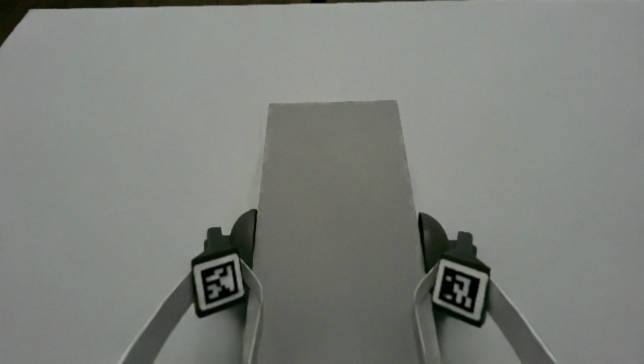

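>>> execute_actions:
  actions:
    - {"r2":{"joints":{"lift_m":0.953}}}
  cameras: []

>>> execute_actions:
  actions:
    - {"r2":{"joints":{"gripper_m":0.14}}}
  cameras: []

>>> execute_actions:
  actions:
    - {"r2":{"joints":{"arm_m":0.1,"lift_m":1.0}},"r3":{"joints":{"arm_m":0.34,"lift_m":1.01}}}
  cameras: ["r3_wrist_camera"]

Scene clock: 102.13 s.
r1.base_odometry: x=+0.000 y=+0.000 heading=+0.000 (m, m, rad; r1's odometry frame)
r1.turned_by_wheels: +0.000 (rad since the last result)
r1.turned_by_imu: +0.000 (rad since the last result)
r1.base_tilt: forward=+0.4 right=+0.9 (deg)
r1.lidar_m: 1.12 0.85 0.83 0.87 1.24 1.52 1.63 2.30 2.27 0.89 1.28 1.28
r1.head_depth_mm: 1229 1226 1218 1218 1208 1211 1201 / 1316 1313 1309 1299 1293 1289 1281 / 1405 1394 1397 1395 1383 1371 1373 / 1478 1460 1448 1440 1425 1437 1427 / 1295 1283 1262 1258 1251 1235 1234 / 1124 1114 1099 1096 1092 1080 1067 / 987 979 975 968 961 950 948
r1.base_status: not commanded
r1.joint_positions: lift_m=+0.449 arm_m=-0.002 wrist_yaw_rad=+2.898 wrist_pitch_rad=-0.422 wrist_roll_rad=+0.014 gripper_m=+0.037 head_pan_rad=-0.003 head_tilt_rad=-0.005
r1.joint_status: not commanded
r1.motor_effort: left_wheel=+0(1) right_wheel=+0(0) lift_m=+26(26) arm_m=+0(0) wrist_yaw_rad=+0(0) wrist_pitch_rad=+4(5) wrist_roll_rad=+0(0) gripper_m=+0(0) head_pan_rad=+0(0) head_tilt_rad=+1(2) (%)
r1.hand_pose: x=+0.0328 y=+0.0739 z=+0.4613 quat_wxyz=(+0.232, +0.709, +0.062, +0.664) (m; r1's base frame)
r1.wrist_depth_mm: - - 929 821 742 690 608 / - - - 915 811 738 681 / - - - - 887 803 714 / - - 968 959 925 830 785 / 807 823 805 780 780 735 723 / 705 681 - 655 641 649 631 / 586 584 - 585 560 549 550
r2.base_odometry: x=-0.288 y=+0.434 heading=-2.404 (m, m, rad; r2's odometry frame)
r2.turned_by_wheels: +0.000 (rad since the last result)
r2.turned_by_imu: +0.000 (rad since the last result)
r2.base_tilt: forward=+0.6 right=-0.5 (deg)
r2.lidar_m: 2.38 2.47 2.18 2.09 2.17 2.47 2.37 1.09 0.80 0.77 0.80 1.10
r2.head_depth_mm: 3121 3268 - 826 913 1036 1180 / 3194 3334 3257 870 919 1043 1202 / 1179 1139 - 763 931 1048 1210 / 1294 3355 3718 870 936 1069 1225 / 3171 3304 3626 871 943 1078 1236 / 3254 3403 2913 848 957 1088 1238 / 685 717 777 849 967 1100 1250
r2.base_status: not commanded
r2.joint_positions: lift_m=+0.954 arm_m=+0.515 wrist_yaw_rad=+0.001 wrist_pitch_rad=-0.827 wrist_roll_rad=-0.014 gripper_m=+0.041 head_pan_rad=-1.563 head_tilt_rad=-0.557
r2.joint_status: all done
r2.motor_effort: left_wheel=-2(2) right_wheel=+2(2) lift_m=+7(10) arm_m=+3(2) wrist_yaw_rad=-2(1) wrist_pitch_rad=+9(9) wrist_roll_rad=-1(1) gripper_m=-19(19) head_pan_rad=-2(2) head_tilt_rad=+2(3) (%)
r2.hand_pose: x=-0.0214 y=-0.8155 z=+0.8875 quat_wxyz=(+0.652, +0.287, -0.643, -0.282) (m; r2's base frame)
r2.wrist_depth_mm: 299 293 290 285 281 277 273 / 264 260 257 253 248 248 242 / 237 233 228 185 215 221 218 / 212 211 208 167 196 202 199 / 195 193 189 152 154 185 183 / 178 178 143 140 139 172 169 / 165 165 161 129 130 158 157
r3.base_odometry: x=+1.776 y=-0.380 heading=+2.305 (m, m, rad; r3's odometry frame)
r3.turned_by_wheels: +0.000 (rad since the last result)
r3.turned_by_imu: +0.000 (rad since the last result)
r3.base_tilt: forward=-1.0 right=-0.4 (deg)
r3.lidar_m: 2.02 2.42 1.50 2.00 2.07 2.54 2.09 0.76 0.56 0.54 0.56 0.76
r3.head_depth_mm: 3059 3435 3237 - - - - / 3068 3346 3219 - - - - / 3158 3262 2979 - - - - / 1060 692 1620 710 560 - 1056 / 1240 3433 2911 713 575 860 1024 / 3064 3416 2773 712 571 842 1030 / 3099 3420 2836 705 570 842 1026
r3.base_status: not commanded
r3.joint_positions: lift_m=+1.030 arm_m=-0.002 wrist_yaw_rad=+0.002 wrist_pitch_rad=-0.808 wrist_roll_rad=+0.004 gripper_m=+0.150 head_pan_rad=-1.563 head_tilt_rad=-0.642
r3.joint_status: not commanded
r3.motor_effort: left_wheel=+0(0) right_wheel=+0(0) lift_m=+36(36) arm_m=-1(1) wrist_yaw_rad=-1(2) wrist_pitch_rad=+3(3) wrist_roll_rad=+1(1) gripper_m=+0(0) head_pan_rad=-2(2) head_tilt_rad=-5(5) (%)
r3.hand_pose: x=-0.0213 y=-0.3031 z=+0.9668 quat_wxyz=(+0.649, +0.278, -0.651, -0.278) (m; r3's base frame)
r3.wrist_depth_mm: 415 422 423 393 446 459 351 / 366 371 376 372 391 398 373 / 325 325 336 337 343 350 394 / 297 297 299 303 307 310 319 / 731 687 731 741 714 331 721 / - - - - - - - / 998 - - - - - -
pictures: none
No camera images: the call's "cameras" was empty. Leave "cameras" out to get every camera's image.

Scene clock: 103.63 s.
r1.base_odometry: x=+0.000 y=+0.000 heading=+0.000 (m, m, rad; r1's odometry frame)
r1.turned_by_wheels: +0.000 (rad since the last result)
r1.turned_by_imu: +0.000 (rad since the last result)
r1.base_tilt: forward=+0.4 right=+1.0 (deg)
r1.lidar_m: 1.12 0.85 0.83 0.87 1.24 1.52 1.62 2.30 2.27 0.89 1.28 1.28
r1.head_depth_mm: 1233 1228 1220 1213 1212 1210 1211 / 1302 1297 1294 1295 1294 1287 1282 / 1397 1398 1389 1384 1385 1376 1370 / 1481 1460 1464 1452 1439 1438 1427 / 1296 1281 1269 1259 1255 1233 1232 / 1124 1115 1109 1090 1086 1074 1070 / 998 984 970 966 961 953 953
r1.base_status: not commanded
r1.joint_positions: lift_m=+0.449 arm_m=-0.002 wrist_yaw_rad=+2.898 wrist_pitch_rad=-0.422 wrist_roll_rad=+0.014 gripper_m=+0.037 head_pan_rad=-0.003 head_tilt_rad=-0.005
r1.joint_status: not commanded
r1.motor_effort: left_wheel=+0(1) right_wheel=+1(1) lift_m=+26(26) arm_m=-1(0) wrist_yaw_rad=+0(0) wrist_pitch_rad=+4(4) wrist_roll_rad=+0(0) gripper_m=+0(0) head_pan_rad=+0(0) head_tilt_rad=+2(0) (%)
r1.hand_pose: x=+0.0328 y=+0.0739 z=+0.4613 quat_wxyz=(+0.232, +0.709, +0.062, +0.664) (m; r1's base frame)
r1.wrist_depth_mm: - - 922 830 762 685 622 / - - - 890 821 727 666 / - - - - 910 816 735 / - - 978 929 941 843 798 / 823 812 826 768 774 746 753 / 703 675 - 654 628 649 641 / 595 593 - 581 564 549 548
r2.base_odometry: x=-0.288 y=+0.434 heading=-2.404 (m, m, rad; r2's odometry frame)
r2.turned_by_wheels: +0.000 (rad since the last result)
r2.turned_by_imu: +0.000 (rad since the last result)
r2.base_tilt: forward=+0.6 right=-0.5 (deg)
r2.lidar_m: 2.38 2.48 2.17 2.09 2.17 2.46 2.37 1.09 0.80 0.77 0.80 1.10
r2.head_depth_mm: 3131 3274 - 830 913 1027 1182 / 3194 3265 3403 868 918 1036 1199 / 1186 1138 - 769 936 1060 1215 / 1290 3296 3626 871 937 1063 1225 / 3193 3283 3621 874 940 1083 1231 / 3282 3403 2898 850 955 1085 1236 / 686 719 776 849 962 1096 1253
r2.base_status: not commanded
r2.joint_positions: lift_m=+0.954 arm_m=+0.515 wrist_yaw_rad=+0.001 wrist_pitch_rad=-0.815 wrist_roll_rad=-0.014 gripper_m=+0.140 head_pan_rad=-1.563 head_tilt_rad=-0.557
r2.joint_status: all done
r2.motor_effort: left_wheel=-2(3) right_wheel=+2(2) lift_m=+7(7) arm_m=+3(2) wrist_yaw_rad=-2(2) wrist_pitch_rad=+5(8) wrist_roll_rad=-1(1) gripper_m=+1(81) head_pan_rad=-2(2) head_tilt_rad=+2(2) (%)
r2.hand_pose: x=-0.0214 y=-0.8178 z=+0.8893 quat_wxyz=(+0.654, +0.283, -0.644, -0.278) (m; r2's base frame)
r2.wrist_depth_mm: 308 301 295 293 288 284 280 / 268 267 261 260 254 251 248 / 240 238 232 190 222 225 222 / 215 212 211 171 199 204 203 / 196 197 191 157 161 189 185 / 181 182 174 144 145 - 171 / 169 165 161 133 134 157 158
r3.base_odometry: x=+1.776 y=-0.380 heading=+2.305 (m, m, rad; r3's odometry frame)
r3.turned_by_wheels: +0.000 (rad since the last result)
r3.turned_by_imu: +0.000 (rad since the last result)
r3.base_tilt: forward=-1.2 right=-0.5 (deg)
r3.lidar_m: 2.01 2.43 1.49 2.00 2.07 2.54 2.10 0.76 0.56 0.54 0.56 0.76
r3.head_depth_mm: 3068 3332 3301 - - - - / 3031 3347 3269 - - - - / 3171 3285 3013 - - - - / 1055 689 1635 719 561 - 1057 / 1239 3391 2860 701 575 857 1027 / 3078 3417 2819 710 571 838 1031 / 3061 3416 2826 704 568 841 1026
r3.base_status: not commanded
r3.joint_positions: lift_m=+1.030 arm_m=-0.002 wrist_yaw_rad=+0.002 wrist_pitch_rad=-0.808 wrist_roll_rad=+0.004 gripper_m=+0.150 head_pan_rad=-1.563 head_tilt_rad=-0.642
r3.joint_status: not commanded
r3.motor_effort: left_wheel=-1(0) right_wheel=+0(0) lift_m=+35(36) arm_m=-1(1) wrist_yaw_rad=-1(1) wrist_pitch_rad=+3(3) wrist_roll_rad=+1(1) gripper_m=+0(0) head_pan_rad=-3(2) head_tilt_rad=-5(6) (%)
r3.hand_pose: x=-0.0213 y=-0.3031 z=+0.9668 quat_wxyz=(+0.649, +0.278, -0.651, -0.278) (m; r3's base frame)
r3.wrist_depth_mm: 416 420 415 394 431 444 353 / 365 373 378 369 387 397 369 / 327 327 338 341 345 348 393 / 295 301 298 307 309 311 320 / 731 682 729 728 725 326 716 / - - - - - - - / 965 996 - - - - -
pictures: none
No camera images: the call's "cameras" was empty. Leave "cameras" out to get every camera's image.

Scene clock: 107.87 s.
r1.base_odometry: x=+0.000 y=+0.000 heading=+0.000 (m, m, rad; r1's odometry frame)
r1.turned_by_wheels: +0.000 (rad since the last result)
r1.turned_by_imu: +0.000 (rad since the last result)
r1.base_tilt: forward=+0.4 right=+1.0 (deg)
r1.lidar_m: 1.11 0.85 0.83 0.87 1.24 1.52 1.62 2.31 2.28 0.89 1.28 1.28
r1.head_depth_mm: 1238 1222 1217 1213 1214 1212 1207 / 1309 1302 1298 1294 1292 1280 1278 / 1401 1389 1388 1381 1373 1387 1381 / 1476 1465 1457 1439 1444 1432 1433 / 1297 1272 1277 1261 1251 1239 1230 / 1117 1110 1107 1096 1087 1077 1070 / 991 982 977 968 963 957 946
r1.base_status: not commanded
r1.joint_positions: lift_m=+0.449 arm_m=-0.002 wrist_yaw_rad=+2.898 wrist_pitch_rad=-0.422 wrist_roll_rad=+0.014 gripper_m=+0.037 head_pan_rad=-0.003 head_tilt_rad=-0.005
r1.joint_status: not commanded
r1.motor_effort: left_wheel=+0(0) right_wheel=+0(1) lift_m=+26(26) arm_m=+0(0) wrist_yaw_rad=+0(0) wrist_pitch_rad=+4(4) wrist_roll_rad=+0(0) gripper_m=+0(0) head_pan_rad=+0(0) head_tilt_rad=+1(1) (%)
r1.hand_pose: x=+0.0328 y=+0.0739 z=+0.4613 quat_wxyz=(+0.232, +0.709, +0.062, +0.664) (m; r1's base frame)
r1.wrist_depth_mm: - - 904 827 746 678 631 / - - - 914 788 765 669 / - - - - 879 788 727 / - - 955 934 939 851 783 / 825 795 827 777 786 740 727 / 683 671 - 655 630 639 623 / 587 598 - 596 569 561 549
r2.base_odometry: x=-0.288 y=+0.434 heading=-2.404 (m, m, rad; r2's odometry frame)
r2.turned_by_wheels: +0.000 (rad since the last result)
r2.turned_by_imu: +0.001 (rad since the last result)
r2.base_tilt: forward=+0.6 right=-0.5 (deg)
r2.lidar_m: 2.38 2.47 2.17 2.09 2.18 2.47 2.38 1.09 0.80 0.77 0.80 1.10
r2.head_depth_mm: 3148 3318 3655 - - 1068 1187 / 3160 3256 3567 - - 1055 1191 / 1266 833 1521 - - - 1208 / 3076 2718 3719 870 835 1087 1224 / 3199 3367 3656 871 943 1073 1234 / 3276 3401 2963 850 957 1092 1235 / 685 722 780 850 965 1102 1245
r2.base_status: not commanded
r2.joint_positions: lift_m=+0.999 arm_m=+0.100 wrist_yaw_rad=+0.001 wrist_pitch_rad=-0.814 wrist_roll_rad=-0.014 gripper_m=+0.140 head_pan_rad=-1.563 head_tilt_rad=-0.557
r2.joint_status: all done
r2.motor_effort: left_wheel=-2(3) right_wheel=+1(1) lift_m=+28(30) arm_m=-2(2) wrist_yaw_rad=-2(1) wrist_pitch_rad=+5(5) wrist_roll_rad=-1(1) gripper_m=+1(1) head_pan_rad=-2(2) head_tilt_rad=+2(3) (%)
r2.hand_pose: x=-0.0214 y=-0.4036 z=+0.9351 quat_wxyz=(+0.654, +0.282, -0.644, -0.278) (m; r2's base frame)
r2.wrist_depth_mm: 472 379 376 363 363 358 353 / 552 362 359 356 354 351 352 / 661 666 670 670 665 661 660 / 852 827 862 824 838 843 802 / - - - - - - - / - - - - - - - / - - 968 1000 - 927 977
r3.base_odometry: x=+1.776 y=-0.380 heading=+2.305 (m, m, rad; r3's odometry frame)
r3.turned_by_wheels: +0.000 (rad since the last result)
r3.turned_by_imu: +0.001 (rad since the last result)
r3.base_tilt: forward=-1.1 right=-0.7 (deg)
r3.lidar_m: 2.01 2.43 1.49 1.99 2.07 2.53 2.10 0.76 0.56 0.54 0.56 0.76
r3.head_depth_mm: 3020 - 2963 733 586 824 1007 / 2991 - 2865 727 583 830 1009 / - - 2754 698 579 830 1016 / 997 3292 1700 690 576 838 1018 / 3109 3352 2917 713 573 833 1027 / 3106 3304 2834 710 570 842 1021 / 3031 3420 2813 705 569 842 1031
r3.base_status: not commanded
r3.joint_positions: lift_m=+1.010 arm_m=+0.340 wrist_yaw_rad=+0.000 wrist_pitch_rad=-0.809 wrist_roll_rad=+0.004 gripper_m=+0.150 head_pan_rad=-1.563 head_tilt_rad=-0.642
r3.joint_status: all done
r3.motor_effort: left_wheel=+0(0) right_wheel=+0(0) lift_m=+29(33) arm_m=+3(4) wrist_yaw_rad=-1(1) wrist_pitch_rad=+4(4) wrist_roll_rad=+1(1) gripper_m=+0(0) head_pan_rad=-2(2) head_tilt_rad=-6(6) (%)
r3.hand_pose: x=-0.0215 y=-0.6441 z=+0.9468 quat_wxyz=(+0.649, +0.278, -0.651, -0.279) (m; r3's base frame)
r3.wrist_depth_mm: - - - - - - - / - - - - - - - / 296 304 308 311 314 321 329 / 268 272 275 241 284 287 290 / 247 253 251 219 256 266 263 / 230 224 227 200 234 - 242 / 206 208 210 184 217 216 223
pictures: r3_wrist_camera
camera_calibration (this result's frames):
r3_wrist_camera: T_world_to_cam=[[-0.999498, 0.0124056, 0.0291647, -0.0488453], [-0.00583659, 0.832424, -0.554109, 1.0897], [-0.0311514, -0.554001, -0.831933, 0.594067], [0, 0, 0, 1]] pos_world=[-0.0239546, -0.577377, 1.09946]
Images, in order (width x height): r3_wrist_camera 644x364.

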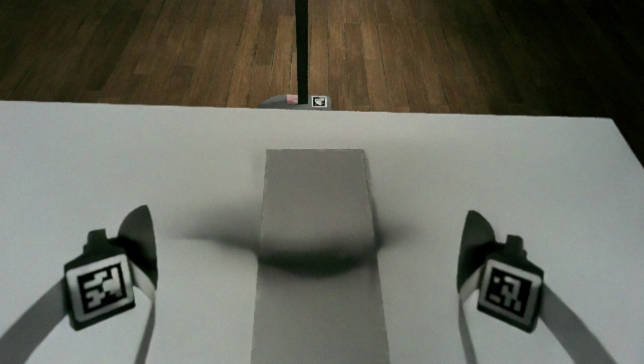

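>>> execute_actions:
  actions:
    - {"r3":{"joints":{"arm_m":0.352,"lift_m":0.958}}}
  cameras: ["r3_wrist_camera","r3_head_camera"]

Scene clock: 111.27 s.
r1.base_odometry: x=+0.000 y=+0.000 heading=+0.000 (m, m, rad; r1's odometry frame)
r1.turned_by_wheels: +0.000 (rad since the last result)
r1.turned_by_imu: +0.000 (rad since the last result)
r1.base_tilt: forward=+0.4 right=+0.9 (deg)
r1.lidar_m: 1.12 0.85 0.83 0.87 1.24 1.52 1.62 2.31 2.27 0.89 1.28 1.28
r1.head_depth_mm: 1227 1225 1222 1216 1214 1209 1212 / 1312 1309 1302 1294 1294 1288 1278 / 1405 1403 1398 1390 1392 1376 1368 / 1466 1463 1446 1443 1444 1426 1427 / 1287 1283 1273 1257 1241 1239 1234 / 1119 1116 1106 1093 1086 1080 1073 / 993 983 974 970 964 954 948
r1.base_status: not commanded
r1.joint_positions: lift_m=+0.449 arm_m=-0.002 wrist_yaw_rad=+2.898 wrist_pitch_rad=-0.422 wrist_roll_rad=+0.014 gripper_m=+0.037 head_pan_rad=-0.003 head_tilt_rad=-0.005
r1.joint_status: not commanded
r1.motor_effort: left_wheel=+1(1) right_wheel=+1(0) lift_m=+26(26) arm_m=+0(0) wrist_yaw_rad=+0(0) wrist_pitch_rad=+5(5) wrist_roll_rad=+0(0) gripper_m=+0(0) head_pan_rad=+0(0) head_tilt_rad=+1(1) (%)
r1.hand_pose: x=+0.0328 y=+0.0739 z=+0.4613 quat_wxyz=(+0.232, +0.709, +0.062, +0.664) (m; r1's base frame)
r1.wrist_depth_mm: - - 922 824 752 682 642 / - - - 915 828 738 660 / - - - - 885 817 741 / - - 984 917 889 856 795 / 822 819 820 758 791 747 734 / 696 692 - 654 637 642 645 / 602 587 - 578 562 563 547
r2.base_odometry: x=-0.288 y=+0.434 heading=-2.404 (m, m, rad; r2's odometry frame)
r2.turned_by_wheels: +0.000 (rad since the last result)
r2.turned_by_imu: +0.001 (rad since the last result)
r2.base_tilt: forward=+0.6 right=-0.5 (deg)
r2.lidar_m: 2.38 2.47 2.16 2.09 2.18 2.47 2.38 1.09 0.80 0.77 0.80 1.09
r2.head_depth_mm: 3132 3281 3562 - - 1079 1189 / 3148 3338 3557 - - 1061 1191 / 1289 857 880 - - - 1208 / 3127 1298 3672 843 836 1081 1230 / 3183 3373 3651 871 947 1076 1230 / 3256 3481 2921 852 954 1094 1242 / 687 715 779 848 967 1100 1243
r2.base_status: not commanded
r2.joint_positions: lift_m=+0.999 arm_m=+0.100 wrist_yaw_rad=+0.001 wrist_pitch_rad=-0.814 wrist_roll_rad=-0.014 gripper_m=+0.140 head_pan_rad=-1.563 head_tilt_rad=-0.557
r2.joint_status: not commanded
r2.motor_effort: left_wheel=-2(2) right_wheel=+1(2) lift_m=+28(29) arm_m=-2(2) wrist_yaw_rad=-2(2) wrist_pitch_rad=+5(5) wrist_roll_rad=-1(1) gripper_m=+1(0) head_pan_rad=-2(2) head_tilt_rad=+3(3) (%)
r2.hand_pose: x=-0.0214 y=-0.4036 z=+0.9351 quat_wxyz=(+0.654, +0.282, -0.644, -0.278) (m; r2's base frame)
r2.wrist_depth_mm: 465 380 376 361 362 361 356 / 552 363 363 359 354 353 350 / 695 668 686 659 653 658 654 / 854 851 867 826 860 825 820 / - - - - - - - / - - - - - - - / - - 959 982 997 952 945
r3.base_odometry: x=+1.776 y=-0.380 heading=+2.305 (m, m, rad; r3's odometry frame)
r3.turned_by_wheels: +0.000 (rad since the last result)
r3.turned_by_imu: +0.001 (rad since the last result)
r3.base_tilt: forward=-1.1 right=-0.5 (deg)
r3.lidar_m: 2.01 2.43 1.49 2.00 2.08 2.53 2.09 0.76 0.56 0.54 0.56 0.76
r3.head_depth_mm: 2995 3266 - 720 584 825 1005 / 3071 3213 2663 729 583 828 1012 / 3115 3273 - 686 578 827 1016 / 994 2418 2868 672 577 831 1019 / 3111 3364 2842 702 574 837 1022 / 3101 3399 2820 711 570 845 1026 / 3040 3394 2813 706 569 844 1028
r3.base_status: not commanded
r3.joint_positions: lift_m=+0.958 arm_m=+0.352 wrist_yaw_rad=+0.000 wrist_pitch_rad=-0.809 wrist_roll_rad=+0.004 gripper_m=+0.150 head_pan_rad=-1.563 head_tilt_rad=-0.642
r3.joint_status: all done
r3.motor_effort: left_wheel=+0(0) right_wheel=+0(0) lift_m=+29(28) arm_m=+3(3) wrist_yaw_rad=+1(1) wrist_pitch_rad=+4(4) wrist_roll_rad=+1(1) gripper_m=+0(0) head_pan_rad=-2(2) head_tilt_rad=-6(6) (%)
r3.hand_pose: x=-0.0215 y=-0.6561 z=+0.8948 quat_wxyz=(+0.649, +0.278, -0.651, -0.279) (m; r3's base frame)
r3.wrist_depth_mm: - - - - - - - / 262 265 267 274 - - - / 233 236 234 200 246 250 253 / 211 212 209 180 217 223 226 / 192 197 191 162 197 208 206 / 179 175 174 149 178 - 187 / 161 163 160 138 143 170 174
pictures: r3_head_camera (sideways: a quarter turn clockwise sets it upright), r3_wrist_camera
camera_calibration (this result's frames):
r3_head_camera: T_world_to_cam=[[-0.0424157, 0.586949, -0.808512, 1.07079], [0.998935, 0.010224, -0.0449833, 0.0577035], [-0.0181367, -0.809559, -0.586758, 0.722037], [0, 0, 0, 1]] pos_world=[0.000871429, -0.0445559, 1.292]
r3_wrist_camera: T_world_to_cam=[[-0.999498, 0.0124022, 0.0291662, -0.0471835], [-0.00583653, 0.832491, -0.554008, 1.07081], [-0.0311516, -0.5539, -0.832001, 0.544286], [0, 0, 0, 1]] pos_world=[-0.0239546, -0.589377, 1.04746]
Images, in order (width x height): r3_head_camera 896x504, r3_wrist_camera 644x364.

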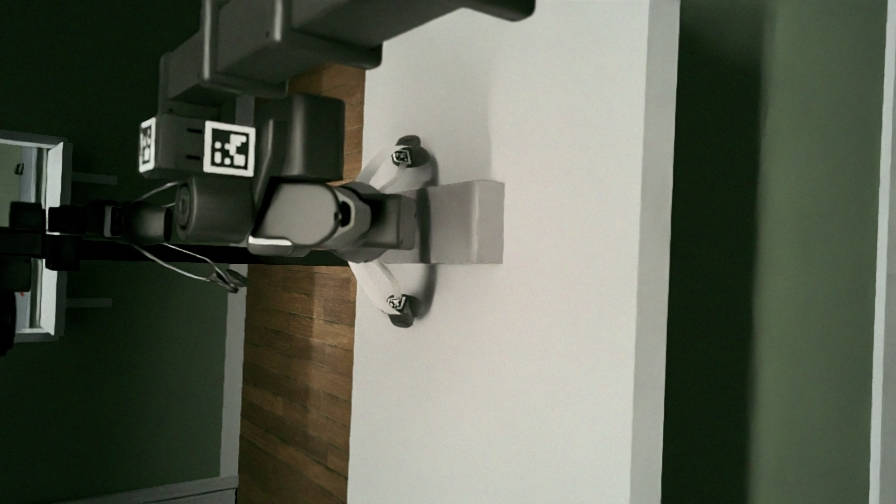

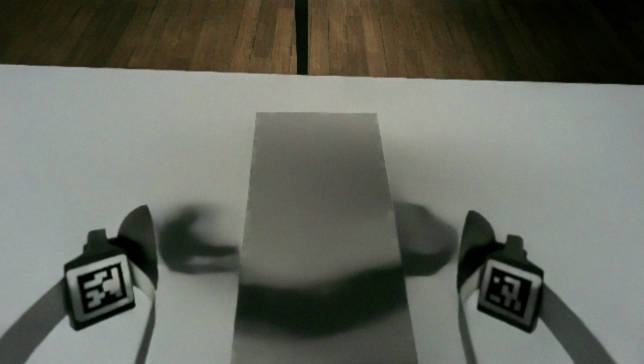

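>>> execute_actions:
  actions:
    - {"r3":{"base":{"translate_m":-0.005},"joints":{"lift_m":0.952,"gripper_m":0.10}}}
  cameras: []

>>> execute_actions:
  actions:
    - {"r3":{"joints":{"gripper_m":0.04}}}
  cameras: ["r3_wrist_camera"]

>>> execute_actions:
  actions:
    - {"r3":{"joints":{"lift_m":0.99}}}
  cameras: ["r3_wrist_camera","r3_head_camera"]

Scene clock: 112.57 s.
r1.base_odometry: x=+0.000 y=+0.000 heading=+0.000 (m, m, rad; r1's odometry frame)
r1.turned_by_wheels: +0.000 (rad since the last result)
r1.turned_by_imu: +0.000 (rad since the last result)
r1.base_tilt: forward=+0.5 right=+0.9 (deg)
r1.lidar_m: 1.11 0.85 0.83 0.87 1.24 1.52 1.62 2.31 2.27 0.89 1.28 1.28
r1.head_depth_mm: 1230 1225 1222 1215 1216 1204 1209 / 1311 1308 1305 1288 1296 1285 1279 / 1400 1401 1387 1386 1381 1380 1382 / 1480 1466 1458 1445 1438 1436 1433 / 1297 1281 1274 1261 1255 1235 1221 / 1123 1106 1099 1096 1089 1083 1072 / 990 980 978 970 964 955 951
r1.base_status: not commanded
r1.joint_positions: lift_m=+0.449 arm_m=-0.002 wrist_yaw_rad=+2.898 wrist_pitch_rad=-0.422 wrist_roll_rad=+0.014 gripper_m=+0.037 head_pan_rad=-0.003 head_tilt_rad=-0.005
r1.joint_status: not commanded
r1.motor_effort: left_wheel=+0(0) right_wheel=+1(0) lift_m=+26(26) arm_m=-1(0) wrist_yaw_rad=+0(0) wrist_pitch_rad=+5(5) wrist_roll_rad=+0(0) gripper_m=+0(0) head_pan_rad=+0(0) head_tilt_rad=+1(1) (%)
r1.hand_pose: x=+0.0328 y=+0.0739 z=+0.4613 quat_wxyz=(+0.232, +0.709, +0.062, +0.664) (m; r1's base frame)
r1.wrist_depth_mm: - - 894 801 742 679 625 / - - - 895 833 742 682 / - - - - 879 784 726 / - - 963 932 909 835 797 / 821 818 831 785 777 757 736 / 683 680 - 652 628 629 631 / 602 592 - 585 568 554 552
r2.base_odometry: x=-0.288 y=+0.434 heading=-2.404 (m, m, rad; r2's odometry frame)
r2.turned_by_wheels: +0.000 (rad since the last result)
r2.turned_by_imu: +0.000 (rad since the last result)
r2.base_tilt: forward=+0.6 right=-0.5 (deg)
r2.lidar_m: 2.38 2.47 2.18 2.09 2.18 2.46 2.38 1.09 0.80 0.77 0.80 1.10
r2.head_depth_mm: 3147 3248 3605 - - 1069 1178 / 3175 3309 3596 - - 1062 1202 / 1298 884 870 - - - 1215 / 3122 1288 3690 831 837 1080 1226 / 3190 3331 3618 870 947 1080 1230 / 3235 3425 2928 847 957 1089 1233 / 684 721 779 852 964 1106 1246
r2.base_status: not commanded
r2.joint_positions: lift_m=+0.999 arm_m=+0.100 wrist_yaw_rad=+0.001 wrist_pitch_rad=-0.814 wrist_roll_rad=-0.014 gripper_m=+0.140 head_pan_rad=-1.563 head_tilt_rad=-0.557
r2.joint_status: not commanded
r2.motor_effort: left_wheel=-2(3) right_wheel=+1(2) lift_m=+29(29) arm_m=-2(3) wrist_yaw_rad=-2(2) wrist_pitch_rad=+5(5) wrist_roll_rad=-1(1) gripper_m=+1(0) head_pan_rad=-1(2) head_tilt_rad=+2(2) (%)
r2.hand_pose: x=-0.0214 y=-0.4036 z=+0.9351 quat_wxyz=(+0.654, +0.282, -0.644, -0.278) (m; r2's base frame)
r2.wrist_depth_mm: 457 386 375 363 366 362 354 / 549 360 360 357 354 354 352 / 685 672 655 679 649 659 643 / 863 867 850 828 843 811 792 / - - - - - - - / - - - - - - - / - - - 993 1000 931 941
r3.base_odometry: x=+1.779 y=-0.383 heading=+2.305 (m, m, rad; r3's odometry frame)
r3.turned_by_wheels: +0.000 (rad since the last result)
r3.turned_by_imu: +0.000 (rad since the last result)
r3.base_tilt: forward=-1.2 right=-0.5 (deg)
r3.lidar_m: 2.01 2.43 1.49 1.99 2.06 2.53 2.10 0.76 0.56 0.54 0.56 0.76
r3.head_depth_mm: 3064 3236 - 706 584 825 1001 / 3021 3264 2676 728 583 829 1012 / 3198 3242 - 692 580 831 1021 / 996 1539 2173 665 577 831 1018 / 3109 3362 2846 715 574 837 1023 / 3050 3439 2827 709 572 838 1027 / 3091 3361 2807 706 566 840 1032
r3.base_status: done
r3.joint_positions: lift_m=+0.952 arm_m=+0.352 wrist_yaw_rad=+0.000 wrist_pitch_rad=-0.809 wrist_roll_rad=+0.004 gripper_m=+0.100 head_pan_rad=-1.563 head_tilt_rad=-0.642
r3.joint_status: all done
r3.motor_effort: left_wheel=-1(4) right_wheel=+0(6) lift_m=+29(27) arm_m=+3(3) wrist_yaw_rad=+0(1) wrist_pitch_rad=+4(4) wrist_roll_rad=+1(1) gripper_m=+0(85) head_pan_rad=-2(2) head_tilt_rad=-6(6) (%)
r3.hand_pose: x=-0.0215 y=-0.6561 z=+0.8888 quat_wxyz=(+0.649, +0.278, -0.651, -0.279) (m; r3's base frame)
r3.wrist_depth_mm: - - - - - - - / 253 257 260 266 269 275 - / 223 227 225 192 238 242 243 / 202 205 200 173 211 215 219 / 186 190 159 156 188 197 198 / 170 - 145 143 149 180 182 / 160 158 134 133 159 165 166
pictures: none
No camera images: the call's "cameras" was empty. Leave "cameras" out to get every camera's image.

Scene clock: 113.67 s.
r1.base_odometry: x=+0.000 y=+0.000 heading=+0.000 (m, m, rad; r1's odometry frame)
r1.turned_by_wheels: +0.000 (rad since the last result)
r1.turned_by_imu: +0.000 (rad since the last result)
r1.base_tilt: forward=+0.4 right=+0.8 (deg)
r1.lidar_m: 1.12 0.85 0.83 0.87 1.24 1.52 1.62 2.31 2.28 0.89 1.28 1.28
r1.head_depth_mm: 1234 1225 1224 1218 1212 1206 1208 / 1315 1313 1294 1293 1286 1283 1279 / 1408 1397 1400 1376 1379 1380 1369 / 1469 1462 1439 1442 1445 1437 1433 / 1297 1287 1278 1264 1245 1237 1227 / 1128 1110 1102 1092 1090 1079 1070 / 992 980 974 967 963 952 947
r1.base_status: not commanded
r1.joint_positions: lift_m=+0.449 arm_m=-0.002 wrist_yaw_rad=+2.898 wrist_pitch_rad=-0.422 wrist_roll_rad=+0.014 gripper_m=+0.037 head_pan_rad=-0.003 head_tilt_rad=-0.005
r1.joint_status: not commanded
r1.motor_effort: left_wheel=+1(0) right_wheel=+1(0) lift_m=+26(26) arm_m=+0(0) wrist_yaw_rad=+0(0) wrist_pitch_rad=+5(4) wrist_roll_rad=+0(0) gripper_m=+0(0) head_pan_rad=+0(0) head_tilt_rad=+2(1) (%)
r1.hand_pose: x=+0.0328 y=+0.0739 z=+0.4613 quat_wxyz=(+0.232, +0.709, +0.062, +0.664) (m; r1's base frame)
r1.wrist_depth_mm: - - 920 842 764 680 618 / - - - 910 791 747 678 / - - - - 887 811 737 / - - 958 935 927 851 789 / 834 784 837 764 783 750 748 / 696 684 - 657 636 638 629 / 592 589 - 592 562 559 544
r2.base_odometry: x=-0.288 y=+0.434 heading=-2.404 (m, m, rad; r2's odometry frame)
r2.turned_by_wheels: +0.000 (rad since the last result)
r2.turned_by_imu: +0.000 (rad since the last result)
r2.base_tilt: forward=+0.6 right=-0.5 (deg)
r2.lidar_m: 2.38 2.47 2.17 2.10 2.18 2.46 2.38 1.09 0.80 0.77 0.80 1.10
r2.head_depth_mm: 3178 3289 3574 - - 1069 1182 / 3158 3328 3505 - - 1059 1194 / 1296 882 874 - - - 1205 / 3148 1283 3678 836 836 1077 1224 / 3213 3332 3638 872 944 1084 1226 / 3214 3451 2933 849 962 1093 1243 / 686 719 779 851 969 1100 1253
r2.base_status: not commanded
r2.joint_positions: lift_m=+0.999 arm_m=+0.100 wrist_yaw_rad=+0.001 wrist_pitch_rad=-0.814 wrist_roll_rad=-0.014 gripper_m=+0.140 head_pan_rad=-1.563 head_tilt_rad=-0.557
r2.joint_status: not commanded
r2.motor_effort: left_wheel=-2(2) right_wheel=+2(1) lift_m=+29(28) arm_m=-2(2) wrist_yaw_rad=-1(1) wrist_pitch_rad=+4(4) wrist_roll_rad=-1(1) gripper_m=+1(1) head_pan_rad=-2(3) head_tilt_rad=+2(3) (%)
r2.hand_pose: x=-0.0214 y=-0.4036 z=+0.9351 quat_wxyz=(+0.654, +0.282, -0.644, -0.278) (m; r2's base frame)
r2.wrist_depth_mm: 463 382 373 365 364 360 352 / 561 361 360 355 354 354 349 / 678 682 668 657 670 657 653 / 860 851 869 827 826 829 834 / - - - - - - - / - - - - - - - / - - - 984 994 961 959
r3.base_odometry: x=+1.779 y=-0.383 heading=+2.305 (m, m, rad; r3's odometry frame)
r3.turned_by_wheels: +0.000 (rad since the last result)
r3.turned_by_imu: +0.000 (rad since the last result)
r3.base_tilt: forward=-1.1 right=-0.5 (deg)
r3.lidar_m: 2.01 2.43 1.49 2.00 2.07 2.52 2.10 0.76 0.56 0.54 0.56 0.76
r3.head_depth_mm: 2998 3256 - 707 582 827 1005 / 2979 3282 2694 729 582 829 1013 / 3265 3186 - 694 581 832 1014 / 991 1528 2605 667 575 835 1018 / 3112 3340 2863 713 571 837 1025 / 3112 3443 2804 711 571 839 1023 / 3025 3362 2817 706 567 845 1028
r3.base_status: not commanded
r3.joint_positions: lift_m=+0.952 arm_m=+0.352 wrist_yaw_rad=+0.000 wrist_pitch_rad=-0.815 wrist_roll_rad=+0.004 gripper_m=+0.041 head_pan_rad=-1.563 head_tilt_rad=-0.642
r3.joint_status: all done
r3.motor_effort: left_wheel=-1(1) right_wheel=+0(1) lift_m=+30(30) arm_m=+3(3) wrist_yaw_rad=+0(0) wrist_pitch_rad=+7(7) wrist_roll_rad=+1(0) gripper_m=-15(94) head_pan_rad=-2(2) head_tilt_rad=-6(4) (%)
r3.hand_pose: x=-0.0216 y=-0.6548 z=+0.8877 quat_wxyz=(+0.648, +0.280, -0.650, -0.281) (m; r3's base frame)
r3.wrist_depth_mm: - - - - - - - / 247 253 257 262 263 269 273 / 222 226 218 189 235 240 241 / 202 204 198 170 211 214 218 / 183 186 155 156 190 194 196 / 169 172 142 142 146 178 179 / 158 158 133 131 158 165 166
pictures: r3_wrist_camera
camera_calibration (this result's frames):
r3_wrist_camera: T_world_to_cam=[[-0.999493, 0.0125655, 0.0292493, -0.0470159], [-0.00554247, 0.836082, -0.548576, 1.06337], [-0.031348, -0.54846, -0.835589, 0.545839], [0, 0, 0, 1]] pos_world=[-0.0239874, -0.589108, 1.04081]
Images, in order (width x height): r3_wrist_camera 644x364.

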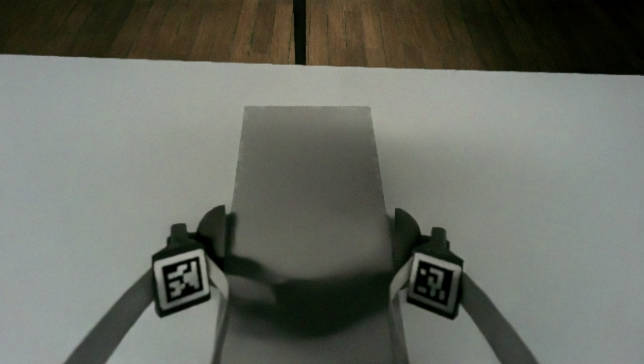

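Scene clock: 114.83 s.
r1.base_odometry: x=+0.000 y=+0.000 heading=+0.000 (m, m, rad; r1's odometry frame)
r1.turned_by_wheels: +0.000 (rad since the last result)
r1.turned_by_imu: +0.000 (rad since the last result)
r1.base_tilt: forward=+0.4 right=+0.9 (deg)
r1.lidar_m: 1.11 0.85 0.83 0.87 1.24 1.52 1.62 2.30 2.27 0.89 1.28 1.28
r1.head_depth_mm: 1232 1233 1219 1211 1213 1209 1204 / 1313 1305 1302 1295 1289 1288 1289 / 1410 1394 1392 1380 1384 1375 1369 / 1486 1460 1454 1443 1443 1432 1433 / 1294 1291 1265 1254 1255 1235 1227 / 1122 1114 1103 1095 1085 1079 1071 / 987 981 980 967 964 955 951
r1.base_status: not commanded
r1.joint_positions: lift_m=+0.449 arm_m=-0.002 wrist_yaw_rad=+2.898 wrist_pitch_rad=-0.422 wrist_roll_rad=+0.014 gripper_m=+0.037 head_pan_rad=-0.003 head_tilt_rad=-0.005
r1.joint_status: not commanded
r1.motor_effort: left_wheel=+0(1) right_wheel=+0(0) lift_m=+26(26) arm_m=-1(0) wrist_yaw_rad=+0(0) wrist_pitch_rad=+5(4) wrist_roll_rad=+0(0) gripper_m=+0(0) head_pan_rad=-1(0) head_tilt_rad=+1(1) (%)
r1.hand_pose: x=+0.0328 y=+0.0739 z=+0.4613 quat_wxyz=(+0.232, +0.709, +0.062, +0.664) (m; r1's base frame)
r1.wrist_depth_mm: - - 946 832 724 692 629 / - - - 918 813 728 669 / - - - - 898 806 731 / - - 947 953 942 843 785 / 814 803 821 770 762 753 737 / 702 682 - 656 626 646 631 / 598 584 - 590 575 561 549
r2.base_odometry: x=-0.288 y=+0.434 heading=-2.404 (m, m, rad; r2's odometry frame)
r2.turned_by_wheels: +0.000 (rad since the last result)
r2.turned_by_imu: +0.000 (rad since the last result)
r2.base_tilt: forward=+0.6 right=-0.5 (deg)
r2.lidar_m: 2.38 2.47 2.17 2.09 2.18 2.46 2.38 1.09 0.80 0.77 0.80 1.10
r2.head_depth_mm: 3156 3309 3603 - - 1072 1189 / 3147 3304 3641 - - 1053 1194 / 1305 834 904 - - - 1207 / 3104 2674 3729 833 834 1078 1221 / 3223 3353 3558 869 943 1081 1239 / 3297 3364 2933 850 958 1091 1240 / 687 720 781 854 969 1101 1248
r2.base_status: not commanded
r2.joint_positions: lift_m=+0.999 arm_m=+0.100 wrist_yaw_rad=+0.001 wrist_pitch_rad=-0.814 wrist_roll_rad=-0.014 gripper_m=+0.140 head_pan_rad=-1.563 head_tilt_rad=-0.557
r2.joint_status: not commanded
r2.motor_effort: left_wheel=-2(2) right_wheel=+1(2) lift_m=+29(29) arm_m=-2(2) wrist_yaw_rad=-1(2) wrist_pitch_rad=+4(5) wrist_roll_rad=-1(1) gripper_m=+1(1) head_pan_rad=-1(1) head_tilt_rad=+2(2) (%)
r2.hand_pose: x=-0.0214 y=-0.4036 z=+0.9351 quat_wxyz=(+0.654, +0.282, -0.644, -0.278) (m; r2's base frame)
r2.wrist_depth_mm: 464 388 374 370 361 361 357 / 548 364 360 355 353 350 347 / 680 675 670 656 656 651 640 / 853 849 849 865 836 791 793 / - - - - - - - / - - - - - - - / - - 984 997 955 965 958
r3.base_odometry: x=+1.779 y=-0.383 heading=+2.305 (m, m, rad; r3's odometry frame)
r3.turned_by_wheels: +0.000 (rad since the last result)
r3.turned_by_imu: +0.000 (rad since the last result)
r3.base_tilt: forward=-1.0 right=-0.5 (deg)
r3.lidar_m: 2.00 2.43 1.50 1.99 2.07 2.53 2.09 0.76 0.56 0.54 0.55 0.76
r3.head_depth_mm: 3008 - 2807 737 586 825 1004 / 3068 - 2774 728 582 828 1011 / 3133 - 2789 676 579 833 1011 / 993 3299 1626 651 577 834 1018 / 3111 3405 2845 716 572 837 1022 / 3072 3423 2838 710 570 837 1030 / 3107 3389 2827 706 567 842 1032
r3.base_status: not commanded
r3.joint_positions: lift_m=+0.990 arm_m=+0.352 wrist_yaw_rad=+0.000 wrist_pitch_rad=-0.826 wrist_roll_rad=+0.004 gripper_m=+0.041 head_pan_rad=-1.563 head_tilt_rad=-0.642
r3.joint_status: all done
r3.motor_effort: left_wheel=-1(1) right_wheel=+1(0) lift_m=+39(40) arm_m=+3(3) wrist_yaw_rad=+0(0) wrist_pitch_rad=+11(11) wrist_roll_rad=+1(1) gripper_m=-15(15) head_pan_rad=-3(2) head_tilt_rad=-6(5) (%)
r3.hand_pose: x=-0.0216 y=-0.6527 z=+0.9238 quat_wxyz=(+0.646, +0.283, -0.649, -0.285) (m; r3's base frame)
r3.wrist_depth_mm: - - - - - - - / - - - - - - - / 268 271 263 188 280 283 286 / 241 242 237 170 254 254 259 / 220 223 154 155 229 234 236 / 202 208 141 142 146 216 218 / 189 188 133 133 191 198 199
pictures: r3_head_camera (sideways: a quarter turn clockwise sets it upright), r3_wrist_camera
camera_calibration (this result's frames):
r3_head_camera: T_world_to_cam=[[-0.0424156, 0.586949, -0.808512, 1.07079], [0.998935, 0.0102239, -0.0449833, 0.0577035], [-0.0181368, -0.809559, -0.586758, 0.722037], [0, 0, 0, 1]] pos_world=[0.000871424, -0.0445559, 1.292]
r3_wrist_camera: T_world_to_cam=[[-0.999493, 0.012271, 0.0293734, -0.048405], [-0.00553963, 0.841595, -0.540081, 1.07721], [-0.0313478, -0.53997, -0.8411, 0.58778], [0, 0, 0, 1]] pos_world=[-0.0239876, -0.588597, 1.07758]
Images, in order (width x height): r3_head_camera 896x504, r3_wrist_camera 644x364.

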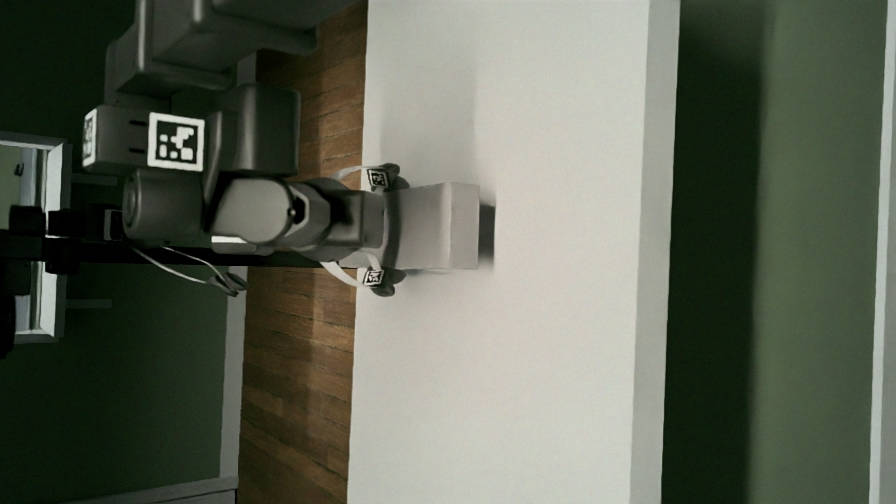

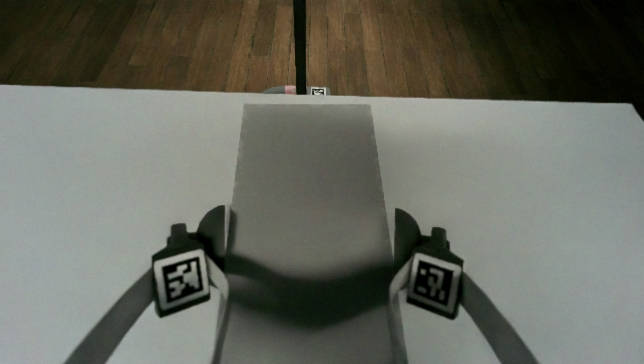

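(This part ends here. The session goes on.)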